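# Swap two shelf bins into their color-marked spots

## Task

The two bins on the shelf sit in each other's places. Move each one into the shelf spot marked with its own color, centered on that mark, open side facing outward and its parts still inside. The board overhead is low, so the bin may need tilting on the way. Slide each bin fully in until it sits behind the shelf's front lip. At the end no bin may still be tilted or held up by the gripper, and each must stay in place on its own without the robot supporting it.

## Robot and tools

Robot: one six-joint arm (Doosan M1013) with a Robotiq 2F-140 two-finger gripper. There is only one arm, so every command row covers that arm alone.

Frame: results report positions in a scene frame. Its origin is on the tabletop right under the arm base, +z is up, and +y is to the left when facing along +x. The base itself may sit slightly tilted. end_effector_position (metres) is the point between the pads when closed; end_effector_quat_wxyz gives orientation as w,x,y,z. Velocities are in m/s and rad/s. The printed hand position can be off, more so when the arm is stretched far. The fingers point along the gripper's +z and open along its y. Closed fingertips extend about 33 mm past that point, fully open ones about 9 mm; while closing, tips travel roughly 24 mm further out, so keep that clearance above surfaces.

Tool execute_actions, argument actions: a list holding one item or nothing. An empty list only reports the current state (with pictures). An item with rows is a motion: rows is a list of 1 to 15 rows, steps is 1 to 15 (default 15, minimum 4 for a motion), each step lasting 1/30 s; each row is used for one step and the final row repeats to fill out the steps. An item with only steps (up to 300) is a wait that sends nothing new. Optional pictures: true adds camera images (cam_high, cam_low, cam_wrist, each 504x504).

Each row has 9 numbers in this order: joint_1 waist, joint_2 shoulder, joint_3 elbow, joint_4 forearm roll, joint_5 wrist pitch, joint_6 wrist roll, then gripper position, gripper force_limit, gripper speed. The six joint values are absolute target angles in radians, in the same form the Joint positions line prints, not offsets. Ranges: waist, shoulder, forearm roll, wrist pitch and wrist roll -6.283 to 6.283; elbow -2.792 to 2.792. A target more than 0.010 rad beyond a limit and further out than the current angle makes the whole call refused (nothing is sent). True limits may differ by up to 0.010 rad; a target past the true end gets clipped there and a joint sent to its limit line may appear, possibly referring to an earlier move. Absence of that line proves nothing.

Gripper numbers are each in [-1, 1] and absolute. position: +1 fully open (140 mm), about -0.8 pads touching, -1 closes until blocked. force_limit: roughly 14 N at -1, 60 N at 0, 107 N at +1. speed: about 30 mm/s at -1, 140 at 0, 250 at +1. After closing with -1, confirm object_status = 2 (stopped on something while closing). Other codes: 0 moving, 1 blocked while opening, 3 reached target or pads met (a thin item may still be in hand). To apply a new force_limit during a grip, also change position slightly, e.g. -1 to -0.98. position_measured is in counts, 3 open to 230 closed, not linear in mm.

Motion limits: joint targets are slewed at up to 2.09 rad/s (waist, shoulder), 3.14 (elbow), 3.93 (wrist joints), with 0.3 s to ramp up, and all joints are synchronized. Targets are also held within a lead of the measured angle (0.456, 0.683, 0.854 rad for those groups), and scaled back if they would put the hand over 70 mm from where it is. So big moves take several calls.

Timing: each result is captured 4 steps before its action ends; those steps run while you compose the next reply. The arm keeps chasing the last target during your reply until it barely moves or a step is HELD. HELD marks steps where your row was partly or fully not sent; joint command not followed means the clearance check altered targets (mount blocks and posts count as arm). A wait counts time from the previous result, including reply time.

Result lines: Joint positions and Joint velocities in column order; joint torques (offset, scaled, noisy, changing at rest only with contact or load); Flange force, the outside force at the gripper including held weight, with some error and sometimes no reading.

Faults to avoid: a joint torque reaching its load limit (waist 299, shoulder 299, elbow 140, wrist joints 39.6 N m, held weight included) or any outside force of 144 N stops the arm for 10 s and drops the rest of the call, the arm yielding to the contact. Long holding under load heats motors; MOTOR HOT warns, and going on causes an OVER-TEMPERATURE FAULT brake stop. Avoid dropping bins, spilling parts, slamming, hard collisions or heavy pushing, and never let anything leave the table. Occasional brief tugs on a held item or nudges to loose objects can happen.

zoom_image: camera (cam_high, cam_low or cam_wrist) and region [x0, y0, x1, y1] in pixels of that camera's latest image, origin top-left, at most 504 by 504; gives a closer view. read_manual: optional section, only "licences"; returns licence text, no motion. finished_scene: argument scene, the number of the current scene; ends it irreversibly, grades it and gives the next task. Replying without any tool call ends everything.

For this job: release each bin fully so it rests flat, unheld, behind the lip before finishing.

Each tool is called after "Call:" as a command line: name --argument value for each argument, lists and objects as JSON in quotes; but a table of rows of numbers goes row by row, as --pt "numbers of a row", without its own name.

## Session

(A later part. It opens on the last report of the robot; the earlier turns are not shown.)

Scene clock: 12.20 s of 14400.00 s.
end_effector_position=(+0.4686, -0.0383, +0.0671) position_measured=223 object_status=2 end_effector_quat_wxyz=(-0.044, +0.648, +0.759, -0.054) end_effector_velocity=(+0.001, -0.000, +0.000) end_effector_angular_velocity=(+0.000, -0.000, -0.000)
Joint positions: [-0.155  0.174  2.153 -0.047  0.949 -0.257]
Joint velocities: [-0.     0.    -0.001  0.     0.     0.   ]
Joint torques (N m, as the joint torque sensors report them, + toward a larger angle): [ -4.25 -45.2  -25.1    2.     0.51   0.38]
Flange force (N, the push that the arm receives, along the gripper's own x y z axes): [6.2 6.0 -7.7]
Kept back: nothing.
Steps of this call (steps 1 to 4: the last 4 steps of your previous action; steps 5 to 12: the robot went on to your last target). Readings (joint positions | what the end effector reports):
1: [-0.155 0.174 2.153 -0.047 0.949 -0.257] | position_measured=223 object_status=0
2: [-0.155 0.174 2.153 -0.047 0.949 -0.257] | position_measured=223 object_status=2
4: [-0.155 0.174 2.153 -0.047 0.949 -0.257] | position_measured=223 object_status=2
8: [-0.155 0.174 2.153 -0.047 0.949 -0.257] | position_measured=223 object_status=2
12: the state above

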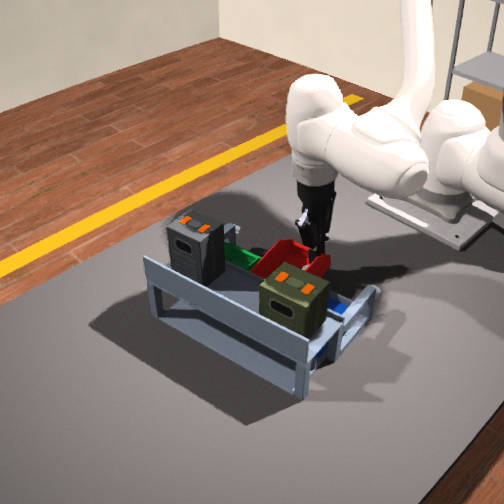

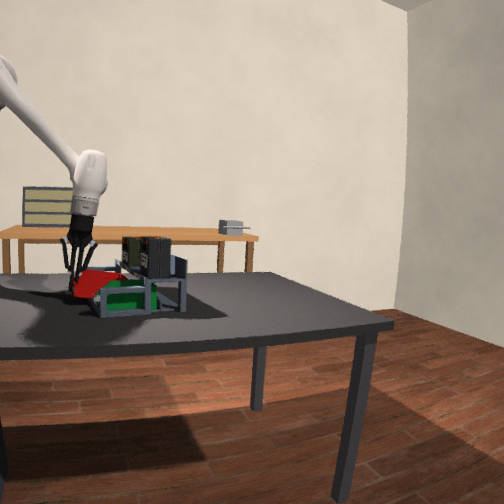

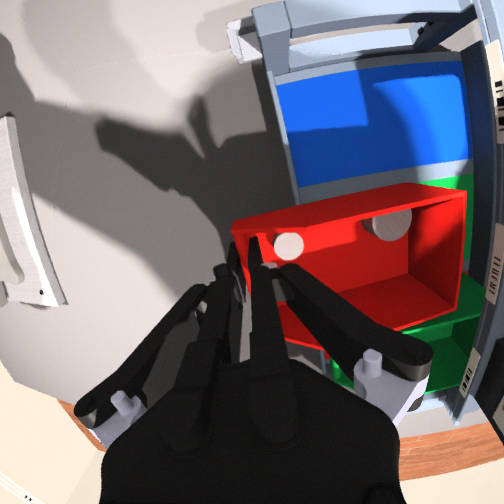

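Call:
execute_actions --actions '[{"rows":[[-0.1555,0.166,2.147,-0.047,0.963,-0.2565,-1,1,0],[-0.1555,0.166,2.147,-0.047,0.963,-0.2565,-1,1,0],[-0.1555,0.166,2.147,-0.047,0.963,-0.2565,-1,1,0],[-0.1555,0.157,2.141,-0.047,0.978,-0.2565,-1,1,0],[-0.1555,0.157,2.141,-0.047,0.978,-0.2565,-1,1,0],[-0.1555,0.157,2.141,-0.047,0.978,-0.2565,-1,1,0],[-0.1555,0.148,2.135,-0.046,0.993,-0.2565,-1,1,0],[-0.1555,0.148,2.135,-0.046,0.993,-0.2565,-1,1,0],[-0.1555,0.148,2.135,-0.046,0.993,-0.2565,-1,1,0],[-0.1555,0.14,2.129,-0.046,1.007,-0.2565,-1,1,0]]}]'

Call:
execute_actions --actions '[{"rows":[[-0.135,0.138,2.131,-0.043,1.007,-0.238,-1,1,0],[-0.135,0.138,2.131,-0.043,1.007,-0.238,-1,1,0],[-0.135,0.138,2.131,-0.043,1.007,-0.238,-1,1,0],[-0.11,0.135,2.135,-0.039,1.007,-0.215,-1,1,0],[-0.11,0.135,2.135,-0.039,1.007,-0.215,-1,1,0],[-0.11,0.135,2.135,-0.039,1.007,-0.215,-1,1,0],[-0.085,0.132,2.138,-0.035,1.008,-0.192,-1,1,0],[-0.085,0.132,2.138,-0.035,1.008,-0.192,-1,1,0],[-0.085,0.132,2.138,-0.035,1.008,-0.192,-1,1,0],[-0.06,0.129,2.142,-0.031,1.008,-0.17,-1,1,0],[-0.06,0.129,2.142,-0.031,1.008,-0.17,-1,1,0],[-0.06,0.129,2.142,-0.031,1.008,-0.17,-1,1,0],[-0.035,0.127,2.144,-0.027,1.008,-0.147,-1,1,0]]}]'

Call:
execute_actions --actions '[{"rows":[[-0.01,0.125,2.146,-0.023,1.008,-0.124,-1,1,0],[-0.01,0.125,2.146,-0.023,1.008,-0.124,-1,1,0],[-0.01,0.125,2.146,-0.023,1.008,-0.124,-1,1,0],[0.015,0.123,2.148,-0.019,1.009,-0.102,-1,1,0],[0.015,0.123,2.148,-0.019,1.009,-0.102,-1,1,0],[0.015,0.123,2.148,-0.019,1.009,-0.102,-1,1,0],[0.04,0.122,2.15,-0.014,1.009,-0.079,-1,1,0]]}]' --pictures true

Call:
zoom_image --camera "cam_low" --region '[50,220,200,330]'

Scene clock: 13.03 s of 14400.00 s.
end_effector_position=(+0.4688, -0.0385, +0.0907) position_measured=223 object_status=2 end_effector_quat_wxyz=(-0.044, +0.648, +0.758, -0.054) end_effector_velocity=(-0.003, -0.001, +0.109) end_effector_angular_velocity=(-0.005, +0.017, -0.009)
Joint positions: [-0.156  0.145  2.133 -0.046  0.999 -0.257]
Joint velocities: [ 0.    -0.13  -0.097  0.     0.244  0.001]
Joint torques (N m, as the joint torque sensors report them, + toward a larger angle): [ -0.62 -75.19 -43.79   3.94   0.78   0.33]
Flange force (N, the push that the arm receives, along the gripper's own x y z axes): [6.1 4.1 4.8]
Steps of this call (steps 1 to 14: the robot went on to your last target; steps 15 to 25: the first 11 steps of this action). Readings (joint positions | what the end effector reports):
15: [-0.155 0.174 2.153 -0.047 0.949 -0.257] | position_measured=223 object_status=2
16: [-0.156 0.172 2.151 -0.047 0.954 -0.257] | position_measured=223 object_status=2
18: [-0.156 0.166 2.147 -0.047 0.963 -0.257] | position_measured=223 object_status=2
22: [-0.156 0.154 2.139 -0.047 0.984 -0.257] | position_measured=223 object_status=2
25: the state above

Scene clock: 13.53 s of 14400.00 s.
end_effector_position=(+0.4645, +0.0010, +0.0950) position_measured=223 object_status=2 end_effector_quat_wxyz=(-0.044, +0.649, +0.758, -0.054) end_effector_velocity=(-0.026, +0.151, -0.002) end_effector_angular_velocity=(-0.001, +0.002, -0.005)
Joint positions: [-0.079  0.131  2.139 -0.034  1.008 -0.187]
Joint velocities: [ 0.294 -0.031  0.042  0.047 -0.     0.271]
Joint torques (N m, as the joint torque sensors report them, + toward a larger angle): [ 13.09 -53.72 -28.1    3.38   1.13   0.14]
Flange force (N, the push that the arm receives, along the gripper's own x y z axes): [-4.6 5.0 3.3]
Steps of this call (steps 1 to 4: the last 4 steps of your previous action; steps 5 to 15: the first 11 steps of this action). Readings (joint positions | what the end effector reports):
5: [-0.155 0.140 2.129 -0.046 1.007 -0.257] | position_measured=223 object_status=2
6: [-0.152 0.140 2.129 -0.046 1.007 -0.254] | position_measured=223 object_status=2
8: [-0.137 0.138 2.131 -0.043 1.007 -0.240] | position_measured=223 object_status=2
12: [-0.104 0.134 2.136 -0.038 1.007 -0.210] | position_measured=223 object_status=2
15: the state above

Scene clock: 14.03 s of 14400.00 s.
end_effector_position=(+0.4532, +0.0613, +0.0947) position_measured=223 object_status=2 end_effector_quat_wxyz=(-0.044, +0.649, +0.758, -0.054) end_effector_velocity=(-0.002, +0.008, -0.001) end_effector_angular_velocity=(-0.001, +0.001, +0.001)
Joint positions: [ 0.04   0.122  2.15  -0.014  1.009 -0.079]
Joint velocities: [ 0.017  0.     0.001  0.001 -0.     0.015]
Joint torques (N m, as the joint torque sensors report them, + toward a larger angle): [ -9.15 -39.74 -33.32   2.82   0.52   0.3 ]
Flange force (N, the push that the arm receives, along the gripper's own x y z axes): [-0.5 -0.6 1.2]
Steps of this call (steps 1 to 4: the last 4 steps of your previous action; steps 5 to 15: the first 11 steps of this action). Readings (joint positions | what the end effector reports):
5: [-0.037 0.127 2.144 -0.027 1.008 -0.149] | position_measured=223 object_status=2
6: [-0.029 0.127 2.144 -0.026 1.008 -0.142] | position_measured=223 object_status=2
8: [-0.012 0.125 2.146 -0.023 1.008 -0.126] | position_measured=223 object_status=2
12: [0.021 0.123 2.148 -0.018 1.009 -0.097] | position_measured=223 object_status=2
15: the state above

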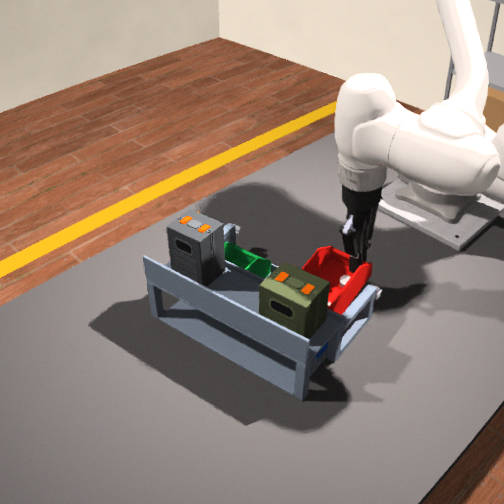

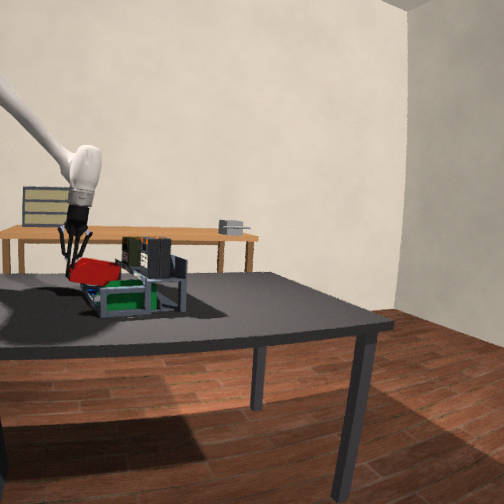

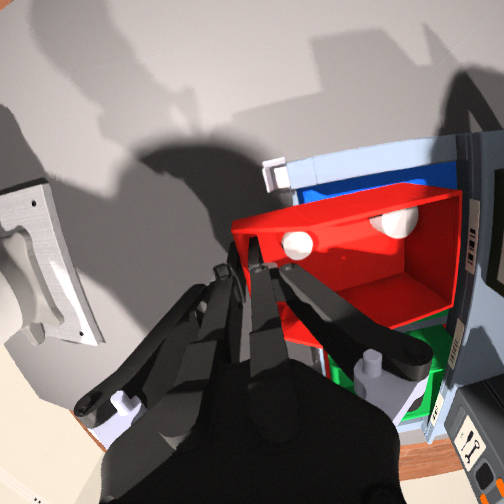

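Region (50, 220, 200, 330) of cam_low's 504x504 image, scaled by 3.360, with more detail than that image has; it fills the top 370 rows of this view, and the rest is white.

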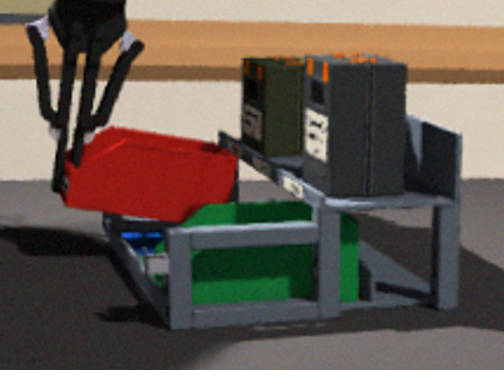

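Call:
execute_actions --actions '[{"rows":[[0.058,0.1217,2.1504,-0.012,1.009,-0.062,-1,1,0],[0.058,0.1217,2.1504,-0.012,1.009,-0.062,-1,1,0],[0.058,0.1217,2.1504,-0.012,1.009,-0.062,-1,1,0],[0.058,0.1217,2.1504,-0.012,1.009,-0.062,-1,1,0],[0.058,0.133,2.158,-0.012,0.99,-0.062,-1,1,0],[0.058,0.133,2.158,-0.012,0.99,-0.062,-1,1,0],[0.058,0.133,2.158,-0.012,0.99,-0.062,-1,1,0],[0.058,0.145,2.166,-0.012,0.97,-0.062,-1,1,0],[0.058,0.145,2.166,-0.012,0.97,-0.062,-1,1,0],[0.058,0.145,2.166,-0.012,0.97,-0.062,-1,1,0],[0.058,0.157,2.1745,-0.012,0.9497,-0.062,-1,1,0]]}]'

Call:
execute_actions --actions '[{"steps":10}]' --pictures true

Scene clock: 14.57 s of 14400.00 s.
end_effector_position=(+0.4514, +0.0702, +0.0765) position_measured=223 object_status=2 end_effector_quat_wxyz=(-0.044, +0.649, +0.758, -0.054) end_effector_velocity=(+0.004, +0.000, -0.039) end_effector_angular_velocity=(+0.001, -0.004, +0.001)
Joint positions: [ 0.058  0.145  2.166 -0.012  0.971 -0.062]
Joint velocities: [ 0.     0.055  0.028  0.    -0.087  0.   ]
Joint torques (N m, as the joint torque sensors report them, + toward a larger angle): [  2.35 -67.03 -41.56   3.74   0.4    0.02]
Flange force (N, the push that the arm receives, along the gripper's own x y z axes): [-0.3 -0.6 2.4]
Steps of this call (steps 1 to 4: the last 4 steps of your previous action; step 5: the robot went on to your last target; steps 6 to 16: the first 11 steps of this action). Readings (joint positions | what the end effector reports):
6: [0.040 0.122 2.150 -0.014 1.009 -0.079] | position_measured=223 object_status=2
7: [0.044 0.122 2.150 -0.014 1.009 -0.075] | position_measured=223 object_status=2
9: [0.057 0.122 2.150 -0.012 1.009 -0.063] | position_measured=223 object_status=2
13: [0.058 0.133 2.158 -0.012 0.991 -0.062] | position_measured=223 object_status=2
16: the state above

Scene clock: 14.90 s of 14400.00 s.
end_effector_position=(+0.4512, +0.0702, +0.0670) position_measured=223 object_status=2 end_effector_quat_wxyz=(-0.044, +0.649, +0.758, -0.054) end_effector_velocity=(-0.000, -0.000, -0.000) end_effector_angular_velocity=(-0.001, +0.001, -0.000)
Joint positions: [ 0.058  0.157  2.174 -0.012  0.95  -0.062]
Joint velocities: [ 0.    -0.     0.    -0.001  0.     0.001]
Joint torques (N m, as the joint torque sensors report them, + toward a larger angle): [ -4.45 -38.16 -27.21   2.95  -1.52  -0.09]
Flange force (N, the push that the arm receives, along the gripper's own x y z axes): [8.8 -7.5 -16.0]
Kept back: nothing.
Steps of this call (steps 1 to 4: the last 4 steps of your previous action; steps 5 to 10: the robot went on to your last target). Readings (joint positions | what the end effector reports):
1: [0.058 0.149 2.168 -0.012 0.963 -0.062] | position_measured=223 object_status=2
2: [0.058 0.154 2.173 -0.012 0.954 -0.062] | position_measured=223 object_status=2
4: [0.058 0.157 2.174 -0.012 0.950 -0.062] | position_measured=223 object_status=2
8: [0.058 0.157 2.174 -0.012 0.950 -0.062] | position_measured=223 object_status=2
10: the state above

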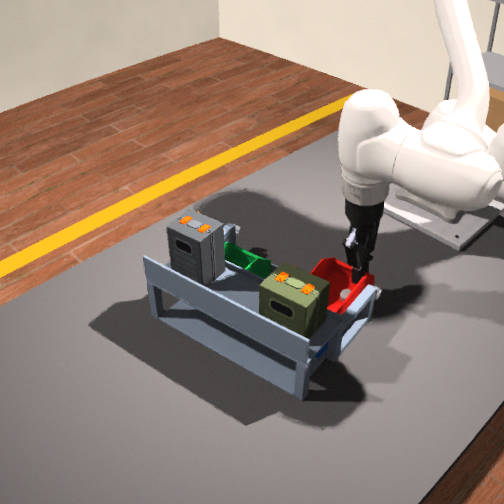

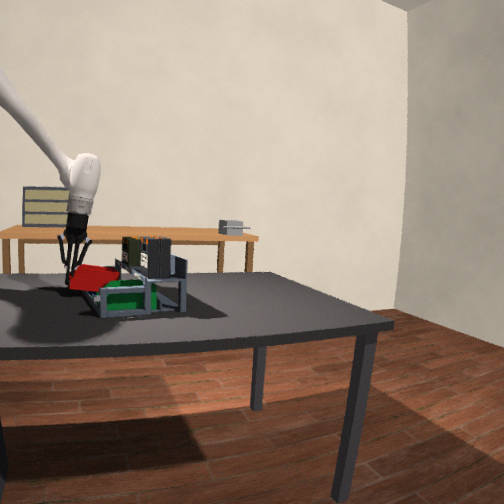

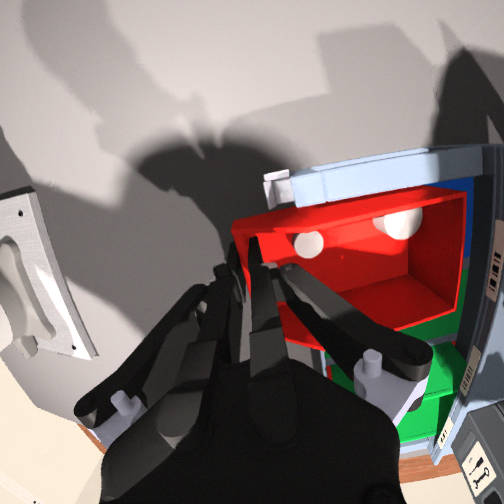

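Call:
execute_actions --actions '[{"rows":[[0.058,0.157,2.1745,-0.012,0.9497,-0.062,-0.62,1,-0.5],[0.058,0.157,2.1745,-0.012,0.9497,-0.062,-0.62,1,-0.5],[0.058,0.157,2.1745,-0.012,0.9497,-0.062,-0.62,1,-0.5],[0.058,0.157,2.1745,-0.012,0.9497,-0.062,-0.62,1,-0.5],[0.058,0.157,2.1745,-0.012,0.9497,-0.062,-0.62,1,-0.5],[0.058,0.157,2.1745,-0.012,0.9497,-0.062,-0.62,1,-0.5],[0.058,0.157,2.1745,-0.012,0.9497,-0.062,-0.62,1,-0.5],[0.058,0.133,2.158,-0.012,0.99,-0.062,-0.62,1,-0.5],[0.058,0.133,2.158,-0.012,0.99,-0.062,-0.62,1,-0.5],[0.058,0.133,2.158,-0.012,0.99,-0.062,-0.62,1,-0.5],[0.058,0.1,2.134,-0.012,1.047,-0.062,-0.62,1,-0.5],[0.058,0.1,2.134,-0.012,1.047,-0.062,-0.62,1,-0.5],[0.058,0.1,2.134,-0.012,1.047,-0.062,-0.62,1,-0.5],[0.058,0.055,2.1,-0.012,1.126,-0.062,-0.62,1,-0.5]]}]'

Call:
execute_actions --actions '[{"rows":[[0.058,0.055,2.1,-0.012,1.126,-0.062,-0.55,1,0],[0.058,0.055,2.1,-0.012,1.126,-0.062,-0.55,1,0],[0.058,0.055,2.1,-0.012,1.126,-0.062,-0.55,1,0],[0.058,0.055,2.1,-0.012,1.126,-0.062,-0.55,1,0],[-0.15,0.07,2.07,0,1.0,-0.276,-0.55,1,0]]}]'

Call:
execute_actions --actions '[{"rows":[[-0.339,0.1774,1.997,0,0.9672,-0.465,-0.55,1,0]]}]'

Call:
execute_actions --actions '[{"steps":15}]' --pictures true

Scene clock: 15.57 s of 14400.00 s.
end_effector_position=(+0.4521, +0.0701, +0.0839) position_measured=208 object_status=0 end_effector_quat_wxyz=(-0.044, +0.649, +0.758, -0.054) end_effector_velocity=(+0.013, +0.001, +0.160) end_effector_angular_velocity=(+0.001, -0.036, -0.003)
Joint positions: [ 0.058  0.136  2.159 -0.012  0.986 -0.062]
Joint velocities: [ 0.    -0.206 -0.139  0.     0.309  0.   ]
Joint torques (N m, as the joint torque sensors report them, + toward a larger angle): [ -6.84 -12.35 -13.96   1.19   1.37   0.37]
Flange force (N, the push that the arm receives, along the gripper's own x y z axes): [5.1 2.0 -3.3]
Steps of this call (steps 1 to 9: the robot went on to your last target; steps 10 to 20: the first 11 steps of this action). Readings (joint positions | what the end effector reports):
10: [0.058 0.157 2.174 -0.012 0.950 -0.062] | position_measured=223 object_status=0
11: [0.058 0.157 2.174 -0.012 0.950 -0.062] | position_measured=223 object_status=0
13: [0.058 0.157 2.175 -0.012 0.950 -0.062] | position_measured=212 object_status=0
17: [0.058 0.157 2.175 -0.012 0.950 -0.062] | position_measured=208 object_status=0
20: the state above

Scene clock: 16.07 s of 14400.00 s.
end_effector_position=(+0.4905, +0.0155, +0.1521) position_measured=199 object_status=0 end_effector_quat_wxyz=(-0.019, +0.651, +0.759, -0.020) end_effector_velocity=(+0.255, -0.408, +0.015) end_effector_angular_velocity=(+0.070, -0.560, -0.008)
Joint positions: [-0.064  0.064  2.082 -0.005  1.052 -0.187]
Joint velocities: [-0.842  0.063 -0.12   0.048 -0.504 -0.858]
Joint torques (N m, as the joint torque sensors report them, + toward a larger angle): [  1.55 -42.36 -31.33   3.01   0.83   0.21]
Flange force (N, the push that the arm receives, along the gripper's own x y z axes): [3.2 -0.1 -2.6]
Steps of this call (steps 1 to 4: the last 4 steps of your previous action; steps 5 to 15: the first 11 steps of this action). Readings (joint positions | what the end effector reports):
5: [0.058 0.078 2.118 -0.012 1.086 -0.062] | position_measured=208 object_status=0
6: [0.058 0.064 2.106 -0.012 1.110 -0.062] | position_measured=204 object_status=0
8: [0.058 0.055 2.100 -0.012 1.125 -0.062] | position_measured=199 object_status=0
12: [0.023 0.057 2.095 -0.010 1.105 -0.098] | position_measured=199 object_status=0
15: the state above

Scene clock: 16.57 s of 14400.00 s.
end_effector_position=(+0.5522, -0.1402, +0.1306) position_measured=199 object_status=3 end_effector_quat_wxyz=(+0.001, +0.651, +0.759, -0.001) end_effector_velocity=(+0.018, -0.093, -0.021) end_effector_angular_velocity=(+0.001, +0.002, -0.006)
Joint positions: [-0.337  0.176  1.998 -0.     0.968 -0.462]
Joint velocities: [-0.147  0.081 -0.054  0.    -0.025 -0.141]
Joint torques (N m, as the joint torque sensors report them, + toward a larger angle): [ 23.35 -76.64 -29.62   3.53   1.47   0.23]
Flange force (N, the push that the arm receives, along the gripper's own x y z axes): [2.8 -1.5 -2.7]
Steps of this call (steps 1 to 4: the last 4 steps of your previous action; steps 5 to 15: the first 11 steps of this action). Readings (joint positions | what the end effector reports):
5: [-0.150 0.070 2.070 -0.000 1.000 -0.275] | position_measured=199 object_status=3
6: [-0.154 0.072 2.068 -0.000 0.999 -0.280] | position_measured=199 object_status=3
8: [-0.185 0.090 2.056 -0.000 0.994 -0.311] | position_measured=199 object_status=3
12: [-0.291 0.150 2.015 -0.000 0.976 -0.417] | position_measured=199 object_status=3
15: the state above

Scene clock: 17.07 s of 14400.00 s.
end_effector_position=(+0.5526, -0.1415, +0.1304) position_measured=199 object_status=3 end_effector_quat_wxyz=(+0.001, +0.651, +0.759, -0.001) end_effector_velocity=(+0.000, +0.000, +0.000) end_effector_angular_velocity=(-0.000, -0.001, +0.000)
Joint positions: [-0.339  0.177  1.997 -0.     0.967 -0.465]
Joint velocities: [ 0.  0. -0.  0. -0. -0.]
Joint torques (N m, as the joint torque sensors report them, + toward a larger angle): [ -3.13 -51.36 -31.43   3.17   0.7    0.02]
Flange force (N, the push that the arm receives, along the gripper's own x y z axes): [3.2 5.5 -2.5]
Kept back: nothing.
Steps of this call (steps 1 to 4: the last 4 steps of your previous action; steps 5 to 15: the robot went on to your last target). Readings (joint positions | what the end effector reports):
1: [-0.339 0.177 1.997 -0.000 0.967 -0.465] | position_measured=199 object_status=3
2: [-0.339 0.177 1.997 -0.000 0.967 -0.465] | position_measured=199 object_status=3
4: [-0.339 0.177 1.997 -0.000 0.967 -0.465] | position_measured=199 object_status=3
8: [-0.339 0.177 1.997 -0.000 0.967 -0.465] | position_measured=199 object_status=3
15: the state above
The arm was judged still, so your last target was given up. Only a new action makes it travel on or press farther. Fingers that are still opening or closing keep moving.

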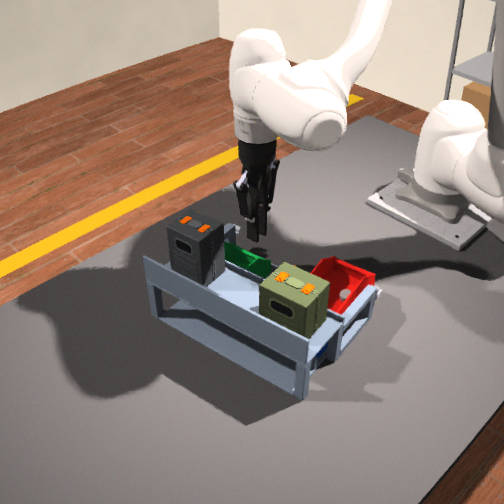

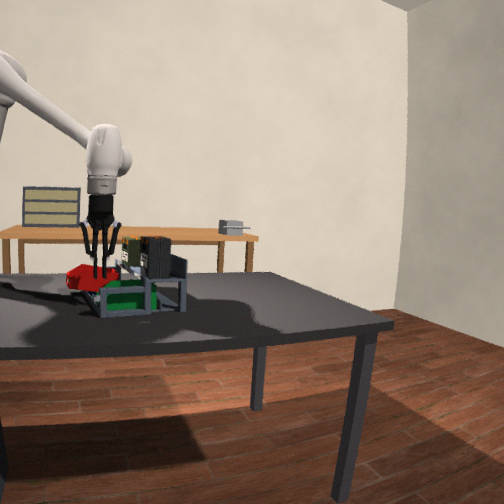

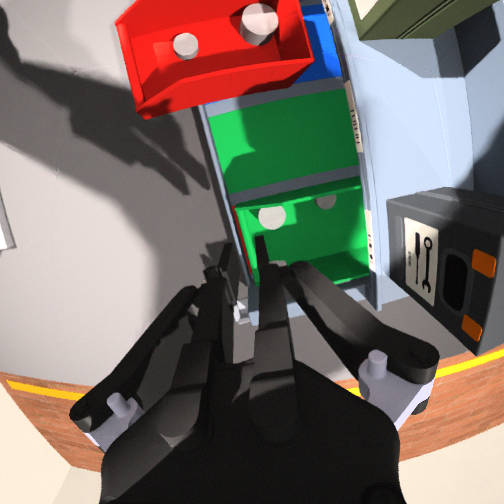

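Call:
execute_actions --actions '[{"rows":[[-0.339,0.2,2.015,0,0.9266,-0.465,-0.55,1,0],[-0.339,0.2,2.015,0,0.9266,-0.465,-0.55,1,0],[-0.339,0.2,2.015,0,0.9266,-0.465,-0.55,1,0],[-0.339,0.22,2.03,0,0.8916,-0.465,-0.55,1,0],[-0.339,0.22,2.03,0,0.8916,-0.465,-0.55,1,0],[-0.339,0.22,2.03,0,0.8916,-0.465,-0.55,1,0],[-0.339,0.236,2.042,0,0.8636,-0.465,-0.55,1,0],[-0.339,0.236,2.042,0,0.8636,-0.465,-0.55,1,0],[-0.339,0.236,2.042,0,0.8636,-0.465,-0.55,1,0],[-0.339,0.2494,2.0514,0,0.8408,-0.465,-0.55,1,0]]}]'

Call:
execute_actions --actions '[{"rows":[[-0.339,0.2494,2.0514,0,0.8408,-0.465,-1,1,-0.5]]}]'

Call:
execute_actions --actions '[{"steps":10}]' --pictures true

Scene clock: 17.77 s of 14400.00 s.
end_effector_position=(+0.5532, -0.1418, +0.0739) position_measured=199 object_status=3 end_effector_quat_wxyz=(+0.002, +0.651, +0.759, -0.001) end_effector_velocity=(+0.013, -0.005, -0.157) end_effector_angular_velocity=(-0.014, -0.043, -0.000)
Joint positions: [-0.339  0.24   2.044  0.     0.856 -0.465]
Joint velocities: [ 0.     0.184  0.123 -0.001 -0.353  0.001]
Joint torques (N m, as the joint torque sensors report them, + toward a larger angle): [ -7.62 -20.51 -15.45   1.22   0.78   0.21]
Flange force (N, the push that the arm receives, along the gripper's own x y z axes): [5.0 4.1 -7.2]
Steps of this call (steps 1 to 10: nothing new was sent; steps 11 to 21: the first 11 steps of this action). Readings (joint positions | what the end effector reports):
11: [-0.339 0.177 1.997 0.000 0.967 -0.465] | position_measured=199 object_status=3
12: [-0.339 0.181 1.999 0.000 0.960 -0.465] | position_measured=199 object_status=3
14: [-0.339 0.198 2.014 0.000 0.930 -0.465] | position_measured=199 object_status=3
18: [-0.339 0.224 2.033 0.000 0.884 -0.465] | position_measured=199 object_status=3
21: the state above

Scene clock: 18.27 s of 14400.00 s.
end_effector_position=(+0.5527, -0.1417, +0.0656) position_measured=225 object_status=0 end_effector_quat_wxyz=(+0.001, +0.651, +0.759, -0.001) end_effector_velocity=(+0.001, -0.000, +0.000) end_effector_angular_velocity=(-0.000, -0.001, -0.001)
Joint positions: [-0.339  0.249  2.051  0.     0.841 -0.465]
Joint velocities: [-0.     0.    -0.001  0.    -0.     0.   ]
Joint torques (N m, as the joint torque sensors report them, + toward a larger angle): [ -2.91 -36.56 -20.74   2.69  -2.21   0.3 ]
Flange force (N, the push that the arm receives, along the gripper's own x y z axes): [6.3 -4.2 -35.9]
Steps of this call (steps 1 to 4: the last 4 steps of your previous action; steps 5 to 15: the first 11 steps of this action). Readings (joint positions | what the end effector reports):
5: [-0.339 0.249 2.051 0.000 0.841 -0.465] | position_measured=199 object_status=0
6: [-0.339 0.249 2.051 0.000 0.841 -0.465] | position_measured=201 object_status=0
8: [-0.339 0.249 2.051 0.000 0.841 -0.465] | position_measured=210 object_status=0
12: [-0.339 0.249 2.051 0.000 0.841 -0.465] | position_measured=225 object_status=0
15: the state above

Scene clock: 18.60 s of 14400.00 s.
end_effector_position=(+0.5527, -0.1417, +0.0656) position_measured=225 object_status=2 end_effector_quat_wxyz=(+0.001, +0.651, +0.759, -0.001) end_effector_velocity=(+0.000, -0.000, +0.000) end_effector_angular_velocity=(-0.000, -0.000, +0.001)
Joint positions: [-0.339  0.249  2.051  0.     0.841 -0.465]
Joint velocities: [-0.     0.    -0.001 -0.     0.    -0.001]
Joint torques (N m, as the joint torque sensors report them, + toward a larger angle): [ -3.44 -37.37 -21.     2.49  -2.3    0.04]
Flange force (N, the push that the arm receives, along the gripper's own x y z axes): [7.2 -2.9 -35.1]
Kept back: nothing.
Steps of this call (steps 1 to 4: the last 4 steps of your previous action; steps 5 to 10: the robot went on to your last target). Readings (joint positions | what the end effector reports):
1: [-0.339 0.249 2.051 0.000 0.841 -0.465] | position_measured=225 object_status=0
2: [-0.339 0.249 2.051 0.000 0.841 -0.465] | position_measured=225 object_status=0
4: [-0.339 0.249 2.051 0.000 0.841 -0.465] | position_measured=225 object_status=2
8: [-0.339 0.249 2.051 0.000 0.841 -0.465] | position_measured=225 object_status=2
10: the state above

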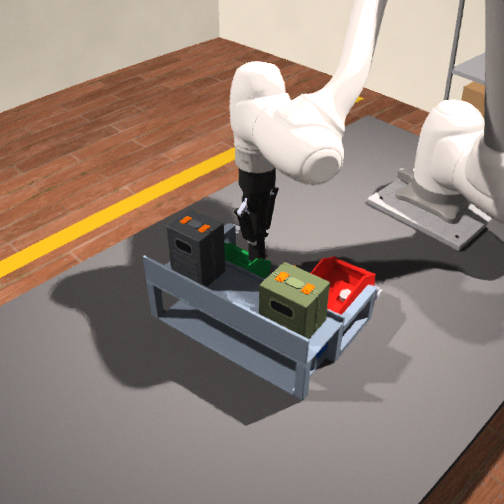

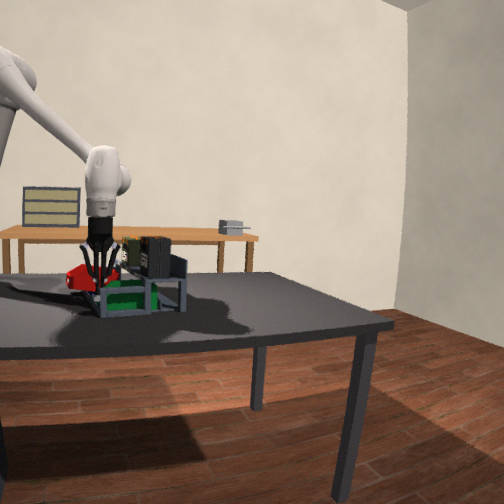

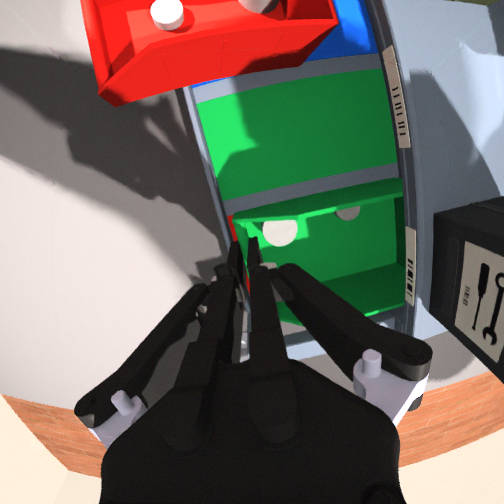

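Call:
execute_actions --actions '[{"rows":[[-0.3313,0.257,2.0306,-0.0135,0.878,-0.45,-1,1,0],[-0.3313,0.257,2.0306,-0.0135,0.878,-0.45,-1,1,0],[-0.3313,0.257,2.0306,-0.0135,0.878,-0.45,-1,1,0],[-0.3236,0.267,2.0097,-0.027,0.915,-0.436,-1,1,0],[-0.3236,0.267,2.0097,-0.027,0.915,-0.436,-1,1,0],[-0.3236,0.267,2.0097,-0.027,0.915,-0.436,-1,1,0],[-0.316,0.277,1.989,-0.041,0.952,-0.421,-1,1,0],[-0.316,0.277,1.989,-0.041,0.952,-0.421,-1,1,0],[-0.316,0.277,1.989,-0.041,0.952,-0.421,-1,1,0],[-0.308,0.287,1.968,-0.054,0.989,-0.406,-1,1,0],[-0.308,0.287,1.968,-0.054,0.989,-0.406,-1,1,0],[-0.308,0.287,1.968,-0.054,0.989,-0.406,-1,1,0],[-0.3006,0.2962,1.9472,-0.0677,1.0257,-0.3915,-1,1,0]]}]'

Call:
execute_actions --actions '[{"rows":[[-0.3006,0.2962,1.9472,-0.0677,1.0257,-0.3915,-1,1,0],[-0.3006,0.2962,1.9472,-0.0677,1.0257,-0.3915,-1,1,0],[-0.3006,0.2962,1.9472,-0.0677,1.0257,-0.3915,-1,1,0],[-0.313,0.271,1.976,-0.07,1.022,-0.403,-1,1,0],[-0.313,0.271,1.976,-0.07,1.022,-0.403,-1,1,0],[-0.313,0.271,1.976,-0.07,1.022,-0.403,-1,1,0],[-0.326,0.246,2.004,-0.072,1.018,-0.415,-1,1,0],[-0.326,0.246,2.004,-0.072,1.018,-0.415,-1,1,0],[-0.326,0.246,2.004,-0.072,1.018,-0.415,-1,1,0],[-0.339,0.221,2.032,-0.074,1.014,-0.427,-1,1,0],[-0.339,0.221,2.032,-0.074,1.014,-0.427,-1,1,0],[-0.339,0.221,2.032,-0.074,1.014,-0.427,-1,1,0],[-0.353,0.1954,2.06,-0.0762,1.0104,-0.4385,-1,1,0]]}]'

Call:
execute_actions --actions '[{"rows":[[-0.353,0.1954,2.06,-0.0762,1.0104,-0.4385,-1,1,0],[-0.353,0.1954,2.06,-0.0762,1.0104,-0.4385,-1,1,0],[-0.353,0.1954,2.06,-0.0762,1.0104,-0.4385,-1,1,0],[-0.353,0.2067,2.0685,-0.077,0.9906,-0.437,-1,1,0],[-0.353,0.2067,2.0685,-0.077,0.9906,-0.437,-1,1,0],[-0.353,0.2067,2.0685,-0.077,0.9906,-0.437,-1,1,0],[-0.353,0.2067,2.0685,-0.077,0.9906,-0.437,-1,1,0],[-0.353,0.2067,2.0685,-0.077,0.9906,-0.437,-1,1,0],[-0.353,0.2067,2.0685,-0.077,0.9906,-0.437,-0.62,1,-0.5]]}]'

Call:
execute_actions --actions '[{"rows":[[-0.3545,0.213,2.079,-0.078,0.9737,-0.436,-0.62,1,-0.5],[-0.3545,0.213,2.079,-0.078,0.9737,-0.436,-0.62,1,-0.5],[-0.3545,0.213,2.079,-0.078,0.9737,-0.436,-0.62,1,-0.5],[-0.3545,0.2232,2.0885,-0.079,0.954,-0.434,-0.62,1,-0.5],[-0.3545,0.2232,2.0885,-0.079,0.954,-0.434,-0.62,1,-0.5],[-0.3545,0.2232,2.0885,-0.079,0.954,-0.434,-0.62,1,-0.5],[-0.3545,0.2232,2.0885,-0.079,0.954,-0.434,-0.62,1,-0.5],[-0.3545,0.2232,2.0885,-0.079,0.954,-0.434,-0.62,1,-0.5],[-0.3545,0.2232,2.0885,-0.079,0.954,-0.434,-1,1,-0.5]]}]'

Call:
execute_actions --actions '[{"steps":18}]' --pictures true

Call:
zoom_image --camera "cam_low" --region '[50,220,200,330]'

Scene clock: 19.50 s of 14400.00 s.
end_effector_position=(+0.5567, -0.1407, +0.0778) position_measured=225 object_status=2 end_effector_quat_wxyz=(-0.029, +0.649, +0.760, -0.034) end_effector_velocity=(+0.011, +0.005, +0.049) end_effector_angular_velocity=(-0.060, +0.369, -0.001)
Joint positions: [-0.314  0.28   1.984 -0.044  0.961 -0.417]
Joint velocities: [ 0.102  0.126 -0.264 -0.172  0.483  0.195]
Joint torques (N m, as the joint torque sensors report them, + toward a larger angle): [ -0.17 -50.78 -36.59   3.67   1.12   0.15]
Flange force (N, the push that the arm receives, along the gripper's own x y z axes): [3.8 1.9 -2.1]
Steps of this call (steps 1 to 15: the robot went on to your last target; step 16: nothing new was sent; steps 17 to 27: the first 11 steps of this action). Readings (joint positions | what the end effector reports):
17: [-0.339 0.249 2.051 -0.000 0.841 -0.465] | position_measured=225 object_status=2
18: [-0.338 0.251 2.048 -0.003 0.848 -0.463] | position_measured=225 object_status=2
20: [-0.332 0.257 2.032 -0.012 0.875 -0.451] | position_measured=225 object_status=2
24: [-0.322 0.269 2.005 -0.030 0.924 -0.433] | position_measured=225 object_status=2
27: the state above

Scene clock: 20.00 s of 14400.00 s.
end_effector_position=(+0.5208, -0.1471, +0.0914) position_measured=225 object_status=2 end_effector_quat_wxyz=(-0.044, +0.648, +0.759, -0.054) end_effector_velocity=(-0.199, -0.031, +0.024) end_effector_angular_velocity=(+0.003, -0.003, +0.005)
Joint positions: [-0.329  0.241  2.01  -0.072  1.017 -0.418]
Joint velocities: [-0.154 -0.286  0.327 -0.021 -0.052 -0.144]
Joint torques (N m, as the joint torque sensors report them, + toward a larger angle): [ -3.98 -78.57 -22.43   1.52   1.83  -0.73]
Flange force (N, the push that the arm receives, along the gripper's own x y z axes): [0.8 9.1 2.0]
Steps of this call (steps 1 to 4: the last 4 steps of your previous action; steps 5 to 15: the first 11 steps of this action). Readings (joint positions | what the end effector reports):
5: [-0.301 0.296 1.948 -0.067 1.023 -0.392] | position_measured=225 object_status=2
6: [-0.301 0.296 1.947 -0.067 1.025 -0.392] | position_measured=225 object_status=2
8: [-0.301 0.296 1.947 -0.068 1.026 -0.392] | position_measured=225 object_status=2
12: [-0.316 0.265 1.983 -0.070 1.021 -0.406] | position_measured=225 object_status=2
15: the state above

Scene clock: 20.50 s of 14400.00 s.
end_effector_position=(+0.4897, -0.1515, +0.0856) position_measured=219 object_status=0 end_effector_quat_wxyz=(-0.043, +0.648, +0.759, -0.054) end_effector_velocity=(+0.000, +0.000, -0.003) end_effector_angular_velocity=(-0.000, -0.001, -0.002)
Joint positions: [-0.353  0.207  2.068 -0.077  0.991 -0.437]
Joint velocities: [ 0.     0.003  0.003 -0.    -0.007  0.002]
Joint torques (N m, as the joint torque sensors report them, + toward a larger angle): [ -2.62 -49.05 -29.27   2.74  -0.03   0.1 ]
Flange force (N, the push that the arm receives, along the gripper's own x y z axes): [4.6 0.1 -6.7]
Steps of this call (steps 1 to 4: the last 4 steps of your previous action; steps 5 to 15: the first 11 steps of this action). Readings (joint positions | what the end effector reports):
5: [-0.352 0.197 2.058 -0.076 1.011 -0.438] | position_measured=225 object_status=2
6: [-0.353 0.196 2.060 -0.076 1.011 -0.438] | position_measured=225 object_status=2
8: [-0.353 0.195 2.060 -0.076 1.010 -0.438] | position_measured=225 object_status=2
12: [-0.353 0.206 2.068 -0.077 0.991 -0.438] | position_measured=225 object_status=2
15: the state above

Scene clock: 21.00 s of 14400.00 s.
end_effector_position=(+0.4863, -0.1511, +0.0680) position_measured=214 object_status=0 end_effector_quat_wxyz=(-0.043, +0.648, +0.758, -0.054) end_effector_velocity=(+0.001, -0.000, +0.000) end_effector_angular_velocity=(-0.000, -0.001, -0.000)
Joint positions: [-0.354  0.223  2.088 -0.079  0.954 -0.434]
Joint velocities: [ 0.    -0.    -0.001  0.    -0.     0.   ]
Joint torques (N m, as the joint torque sensors report them, + toward a larger angle): [ -2.53 -51.21 -27.23   2.32   0.99   0.45]
Flange force (N, the push that the arm receives, along the gripper's own x y z axes): [2.0 3.8 -3.7]
Steps of this call (steps 1 to 4: the last 4 steps of your previous action; steps 5 to 15: the first 11 steps of this action). Readings (joint positions | what the end effector reports):
5: [-0.353 0.207 2.069 -0.077 0.990 -0.437] | position_measured=208 object_status=0
6: [-0.353 0.209 2.072 -0.077 0.984 -0.437] | position_measured=208 object_status=0
8: [-0.354 0.213 2.079 -0.078 0.974 -0.436] | position_measured=208 object_status=0
12: [-0.354 0.223 2.088 -0.079 0.954 -0.434] | position_measured=208 object_status=3
15: the state above

Scene clock: 21.60 s of 14400.00 s.
end_effector_position=(+0.4862, -0.1511, +0.0680) position_measured=223 object_status=2 end_effector_quat_wxyz=(-0.043, +0.648, +0.758, -0.054) end_effector_velocity=(-0.001, +0.000, -0.001) end_effector_angular_velocity=(+0.000, +0.001, -0.001)
Joint positions: [-0.354  0.223  2.088 -0.079  0.954 -0.434]
Joint velocities: [-0.     0.     0.001 -0.    -0.     0.001]
Joint torques (N m, as the joint torque sensors report them, + toward a larger angle): [ -1.95 -48.8  -29.3    2.01   0.1    0.  ]
Flange force (N, the push that the arm receives, along the gripper's own x y z axes): [4.7 -2.9 -6.3]
Kept back: nothing.
Steps of this call (steps 1 to 4: the last 4 steps of your previous action; steps 5 to 15: the robot went on to your last target; steps 16 to 18: nothing new was sent). Readings (joint positions | what the end effector reports):
1: [-0.354 0.223 2.088 -0.079 0.954 -0.434] | position_measured=219 object_status=0
2: [-0.354 0.223 2.088 -0.079 0.954 -0.434] | position_measured=223 object_status=0
4: [-0.354 0.223 2.088 -0.079 0.954 -0.434] | position_measured=223 object_status=0
8: [-0.354 0.223 2.088 -0.079 0.954 -0.434] | position_measured=223 object_status=2
18: the state above
The arm was judged still, so your last target was given up. Only a new action makes it travel on or press farther. Fingers that are still opening or closing keep moving.

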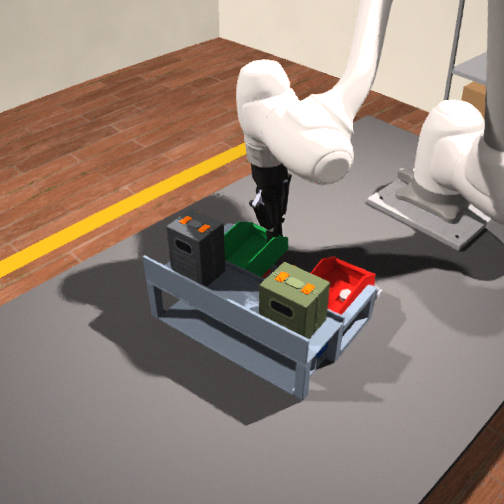

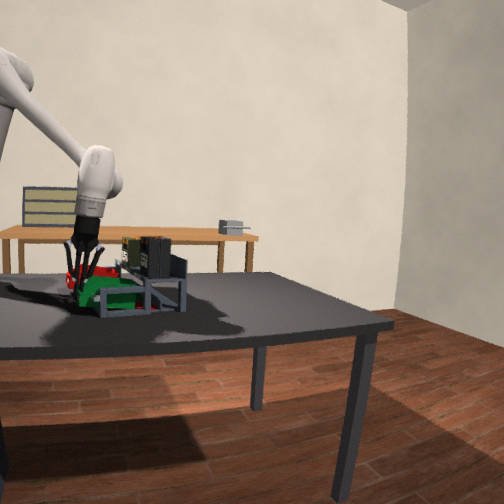

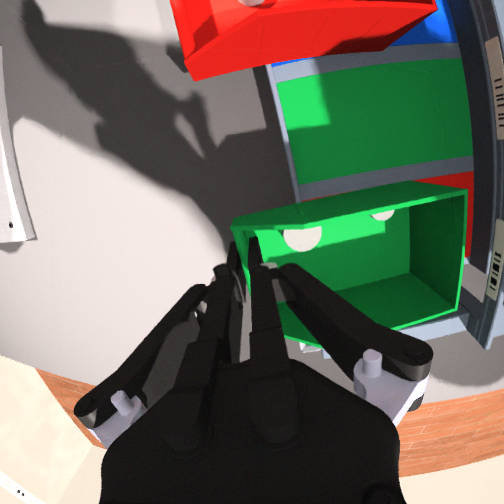

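Region (50, 220, 200, 330) of cam_low's 504x504 image, scaled by 3.360, with more detail than that image has; it fills the top 370 rows of this view, and the rest is white.

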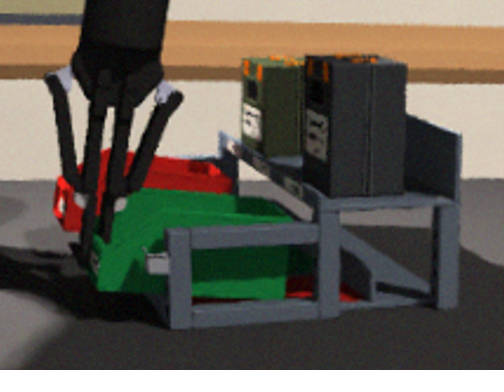

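Call:
execute_actions --actions '[{"rows":[[-0.3545,0.215,2.0825,-0.079,0.968,-0.435,-1,1,0],[-0.3545,0.215,2.0825,-0.079,0.968,-0.435,-1,1,0],[-0.3545,0.215,2.0825,-0.079,0.968,-0.435,-1,1,0],[-0.3545,0.207,2.0765,-0.078,0.982,-0.436,-1,1,0],[-0.3545,0.207,2.0765,-0.078,0.982,-0.436,-1,1,0],[-0.3545,0.207,2.0765,-0.078,0.982,-0.436,-1,1,0],[-0.3545,0.199,2.0705,-0.077,0.996,-0.438,-1,1,0],[-0.3545,0.199,2.0705,-0.077,0.996,-0.438,-1,1,0],[-0.3545,0.199,2.0705,-0.077,0.996,-0.438,-1,1,0],[-0.3545,0.191,2.065,-0.076,1.01,-0.44,-1,1,0]]}]'

Call:
execute_actions --actions '[{"rows":[[-0.33,0.183,2.075,-0.072,1.01,-0.417,-1,1,0],[-0.33,0.183,2.075,-0.072,1.01,-0.417,-1,1,0],[-0.33,0.183,2.075,-0.072,1.01,-0.417,-1,1,0],[-0.305,0.175,2.085,-0.069,1.009,-0.394,-1,1,0],[-0.305,0.175,2.085,-0.069,1.009,-0.394,-1,1,0],[-0.305,0.175,2.085,-0.069,1.009,-0.394,-1,1,0],[-0.28,0.168,2.094,-0.065,1.009,-0.371,-1,1,0],[-0.28,0.168,2.094,-0.065,1.009,-0.371,-1,1,0],[-0.28,0.168,2.094,-0.065,1.009,-0.371,-1,1,0],[-0.255,0.161,2.102,-0.061,1.008,-0.348,-1,1,0],[-0.255,0.161,2.102,-0.061,1.008,-0.348,-1,1,0],[-0.255,0.161,2.102,-0.061,1.008,-0.348,-1,1,0],[-0.23,0.155,2.11,-0.057,1.008,-0.325,-1,1,0]]}]'

Call:
execute_actions --actions '[{"rows":[[-0.205,0.15,2.117,-0.054,1.008,-0.302,-1,1,0],[-0.205,0.15,2.117,-0.054,1.008,-0.302,-1,1,0],[-0.205,0.15,2.117,-0.054,1.008,-0.302,-1,1,0],[-0.18,0.145,2.123,-0.05,1.007,-0.279,-1,1,0],[-0.18,0.145,2.123,-0.05,1.007,-0.279,-1,1,0],[-0.18,0.145,2.123,-0.05,1.007,-0.279,-1,1,0],[-0.16,0.141,2.128,-0.047,1.007,-0.2605,-1,1,0]]}]'

Call:
execute_actions --actions '[{"rows":[[-0.16,0.152,2.136,-0.047,0.988,-0.2605,-1,1,0],[-0.16,0.152,2.136,-0.047,0.988,-0.2605,-1,1,0],[-0.16,0.152,2.136,-0.047,0.988,-0.2605,-1,1,0],[-0.16,0.164,2.144,-0.047,0.968,-0.2605,-1,1,0],[-0.16,0.164,2.144,-0.047,0.968,-0.2605,-1,1,0],[-0.16,0.164,2.144,-0.047,0.968,-0.2605,-1,1,0],[-0.16,0.1745,2.1515,-0.048,0.95,-0.26,-1,1,0]]}]' --pictures true

Scene clock: 22.33 s of 14400.00 s.
end_effector_position=(+0.4867, -0.1513, +0.0914) position_measured=223 object_status=2 end_effector_quat_wxyz=(-0.044, +0.648, +0.758, -0.054) end_effector_velocity=(-0.008, +0.005, +0.110) end_effector_angular_velocity=(+0.014, +0.023, +0.009)
Joint positions: [-0.355  0.196  2.069 -0.077  1.002 -0.439]
Joint velocities: [ 0.    -0.128 -0.089  0.017  0.242 -0.034]
Joint torques (N m, as the joint torque sensors report them, + toward a larger angle): [  0.   -79.98 -41.11   3.77   0.9   -0.11]
Flange force (N, the push that the arm receives, along the gripper's own x y z axes): [3.8 6.3 1.1]
Steps of this call (steps 1 to 11: nothing new was sent; steps 12 to 22: the first 11 steps of this action). Readings (joint positions | what the end effector reports):
12: [-0.354 0.223 2.089 -0.079 0.954 -0.434] | position_measured=223 object_status=2
13: [-0.355 0.221 2.087 -0.079 0.959 -0.434] | position_measured=223 object_status=2
15: [-0.355 0.215 2.083 -0.079 0.968 -0.434] | position_measured=223 object_status=2
19: [-0.355 0.204 2.074 -0.078 0.988 -0.437] | position_measured=223 object_status=2
22: the state above

Scene clock: 22.83 s of 14400.00 s.
end_effector_position=(+0.4798, -0.1038, +0.0955) position_measured=223 object_status=2 end_effector_quat_wxyz=(-0.044, +0.648, +0.758, -0.054) end_effector_velocity=(-0.021, +0.169, +0.000) end_effector_angular_velocity=(-0.001, -0.011, -0.014)
Joint positions: [-0.274  0.166  2.096 -0.064  1.009 -0.366]
Joint velocities: [ 0.295 -0.079  0.095  0.048 -0.011  0.282]
Joint torques (N m, as the joint torque sensors report them, + toward a larger angle): [ 12.33 -58.66 -28.5    3.05   1.25  -0.15]
Flange force (N, the push that the arm receives, along the gripper's own x y z axes): [1.2 0.7 1.8]
Steps of this call (steps 1 to 4: the last 4 steps of your previous action; steps 5 to 15: the first 11 steps of this action). Readings (joint positions | what the end effector reports):
5: [-0.354 0.191 2.065 -0.076 1.010 -0.440] | position_measured=223 object_status=2
6: [-0.351 0.190 2.066 -0.075 1.010 -0.437] | position_measured=223 object_status=2
8: [-0.333 0.184 2.074 -0.072 1.010 -0.420] | position_measured=223 object_status=2
12: [-0.299 0.173 2.087 -0.068 1.009 -0.389] | position_measured=223 object_status=2
15: the state above

Scene clock: 23.33 s of 14400.00 s.
end_effector_position=(+0.4696, -0.0410, +0.0948) position_measured=223 object_status=2 end_effector_quat_wxyz=(-0.044, +0.648, +0.758, -0.054) end_effector_velocity=(+0.000, +0.004, -0.000) end_effector_angular_velocity=(-0.001, -0.000, -0.003)
Joint positions: [-0.16   0.141  2.128 -0.047  1.007 -0.261]
Joint velocities: [ 0.008 -0.     0.     0.    -0.     0.01 ]
Joint torques (N m, as the joint torque sensors report them, + toward a larger angle): [ -4.74 -38.76 -31.43   2.48   0.64  -0.24]
Flange force (N, the push that the arm receives, along the gripper's own x y z axes): [-1.0 -3.3 -3.7]
Steps of this call (steps 1 to 4: the last 4 steps of your previous action; steps 5 to 15: the first 11 steps of this action). Readings (joint positions | what the end effector reports):
5: [-0.232 0.155 2.110 -0.057 1.008 -0.327] | position_measured=223 object_status=2
6: [-0.224 0.154 2.112 -0.056 1.008 -0.320] | position_measured=223 object_status=2
8: [-0.207 0.150 2.117 -0.054 1.008 -0.304] | position_measured=223 object_status=2
12: [-0.174 0.144 2.124 -0.049 1.007 -0.274] | position_measured=223 object_status=2
15: the state above

Scene clock: 23.83 s of 14400.00 s.
end_effector_position=(+0.4690, -0.0407, +0.0678) position_measured=223 object_status=2 end_effector_quat_wxyz=(-0.044, +0.648, +0.759, -0.054) end_effector_velocity=(+0.002, -0.000, -0.000) end_effector_angular_velocity=(-0.001, -0.006, +0.001)
Joint positions: [-0.16   0.174  2.151 -0.048  0.95  -0.26 ]
Joint velocities: [ 0.    -0.     0.001 -0.    -0.006 -0.   ]
Joint torques (N m, as the joint torque sensors report them, + toward a larger angle): [ -1.   -45.68 -26.75   2.57   1.43  -0.2 ]
Flange force (N, the push that the arm receives, along the gripper's own x y z axes): [2.7 -0.8 -6.3]
Steps of this call (steps 1 to 4: the last 4 steps of your previous action; steps 5 to 15: the first 11 steps of this action). Readings (joint positions | what the end effector reports):
5: [-0.160 0.141 2.128 -0.047 1.007 -0.261] | position_measured=223 object_status=2
6: [-0.160 0.144 2.130 -0.047 1.000 -0.261] | position_measured=223 object_status=2
8: [-0.160 0.152 2.136 -0.047 0.989 -0.261] | position_measured=223 object_status=2
12: [-0.160 0.167 2.146 -0.047 0.961 -0.260] | position_measured=223 object_status=2
15: the state above

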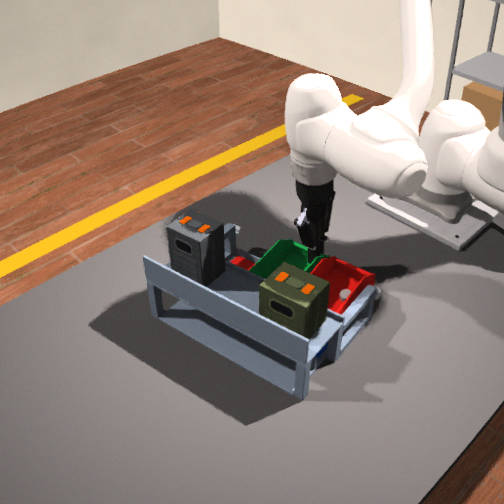

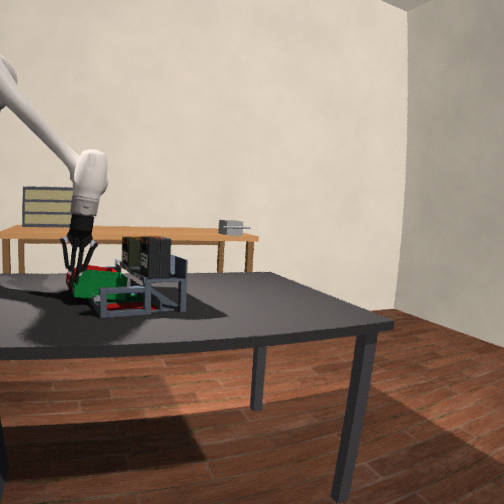

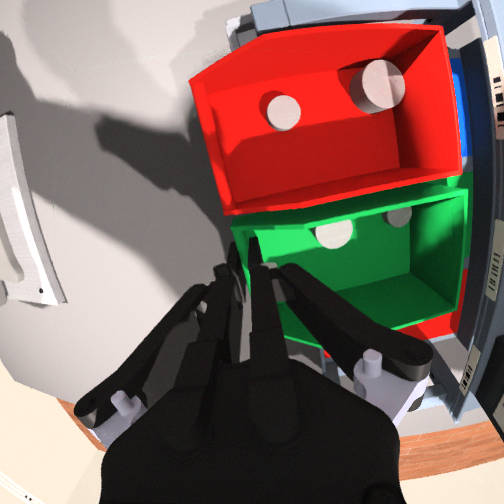

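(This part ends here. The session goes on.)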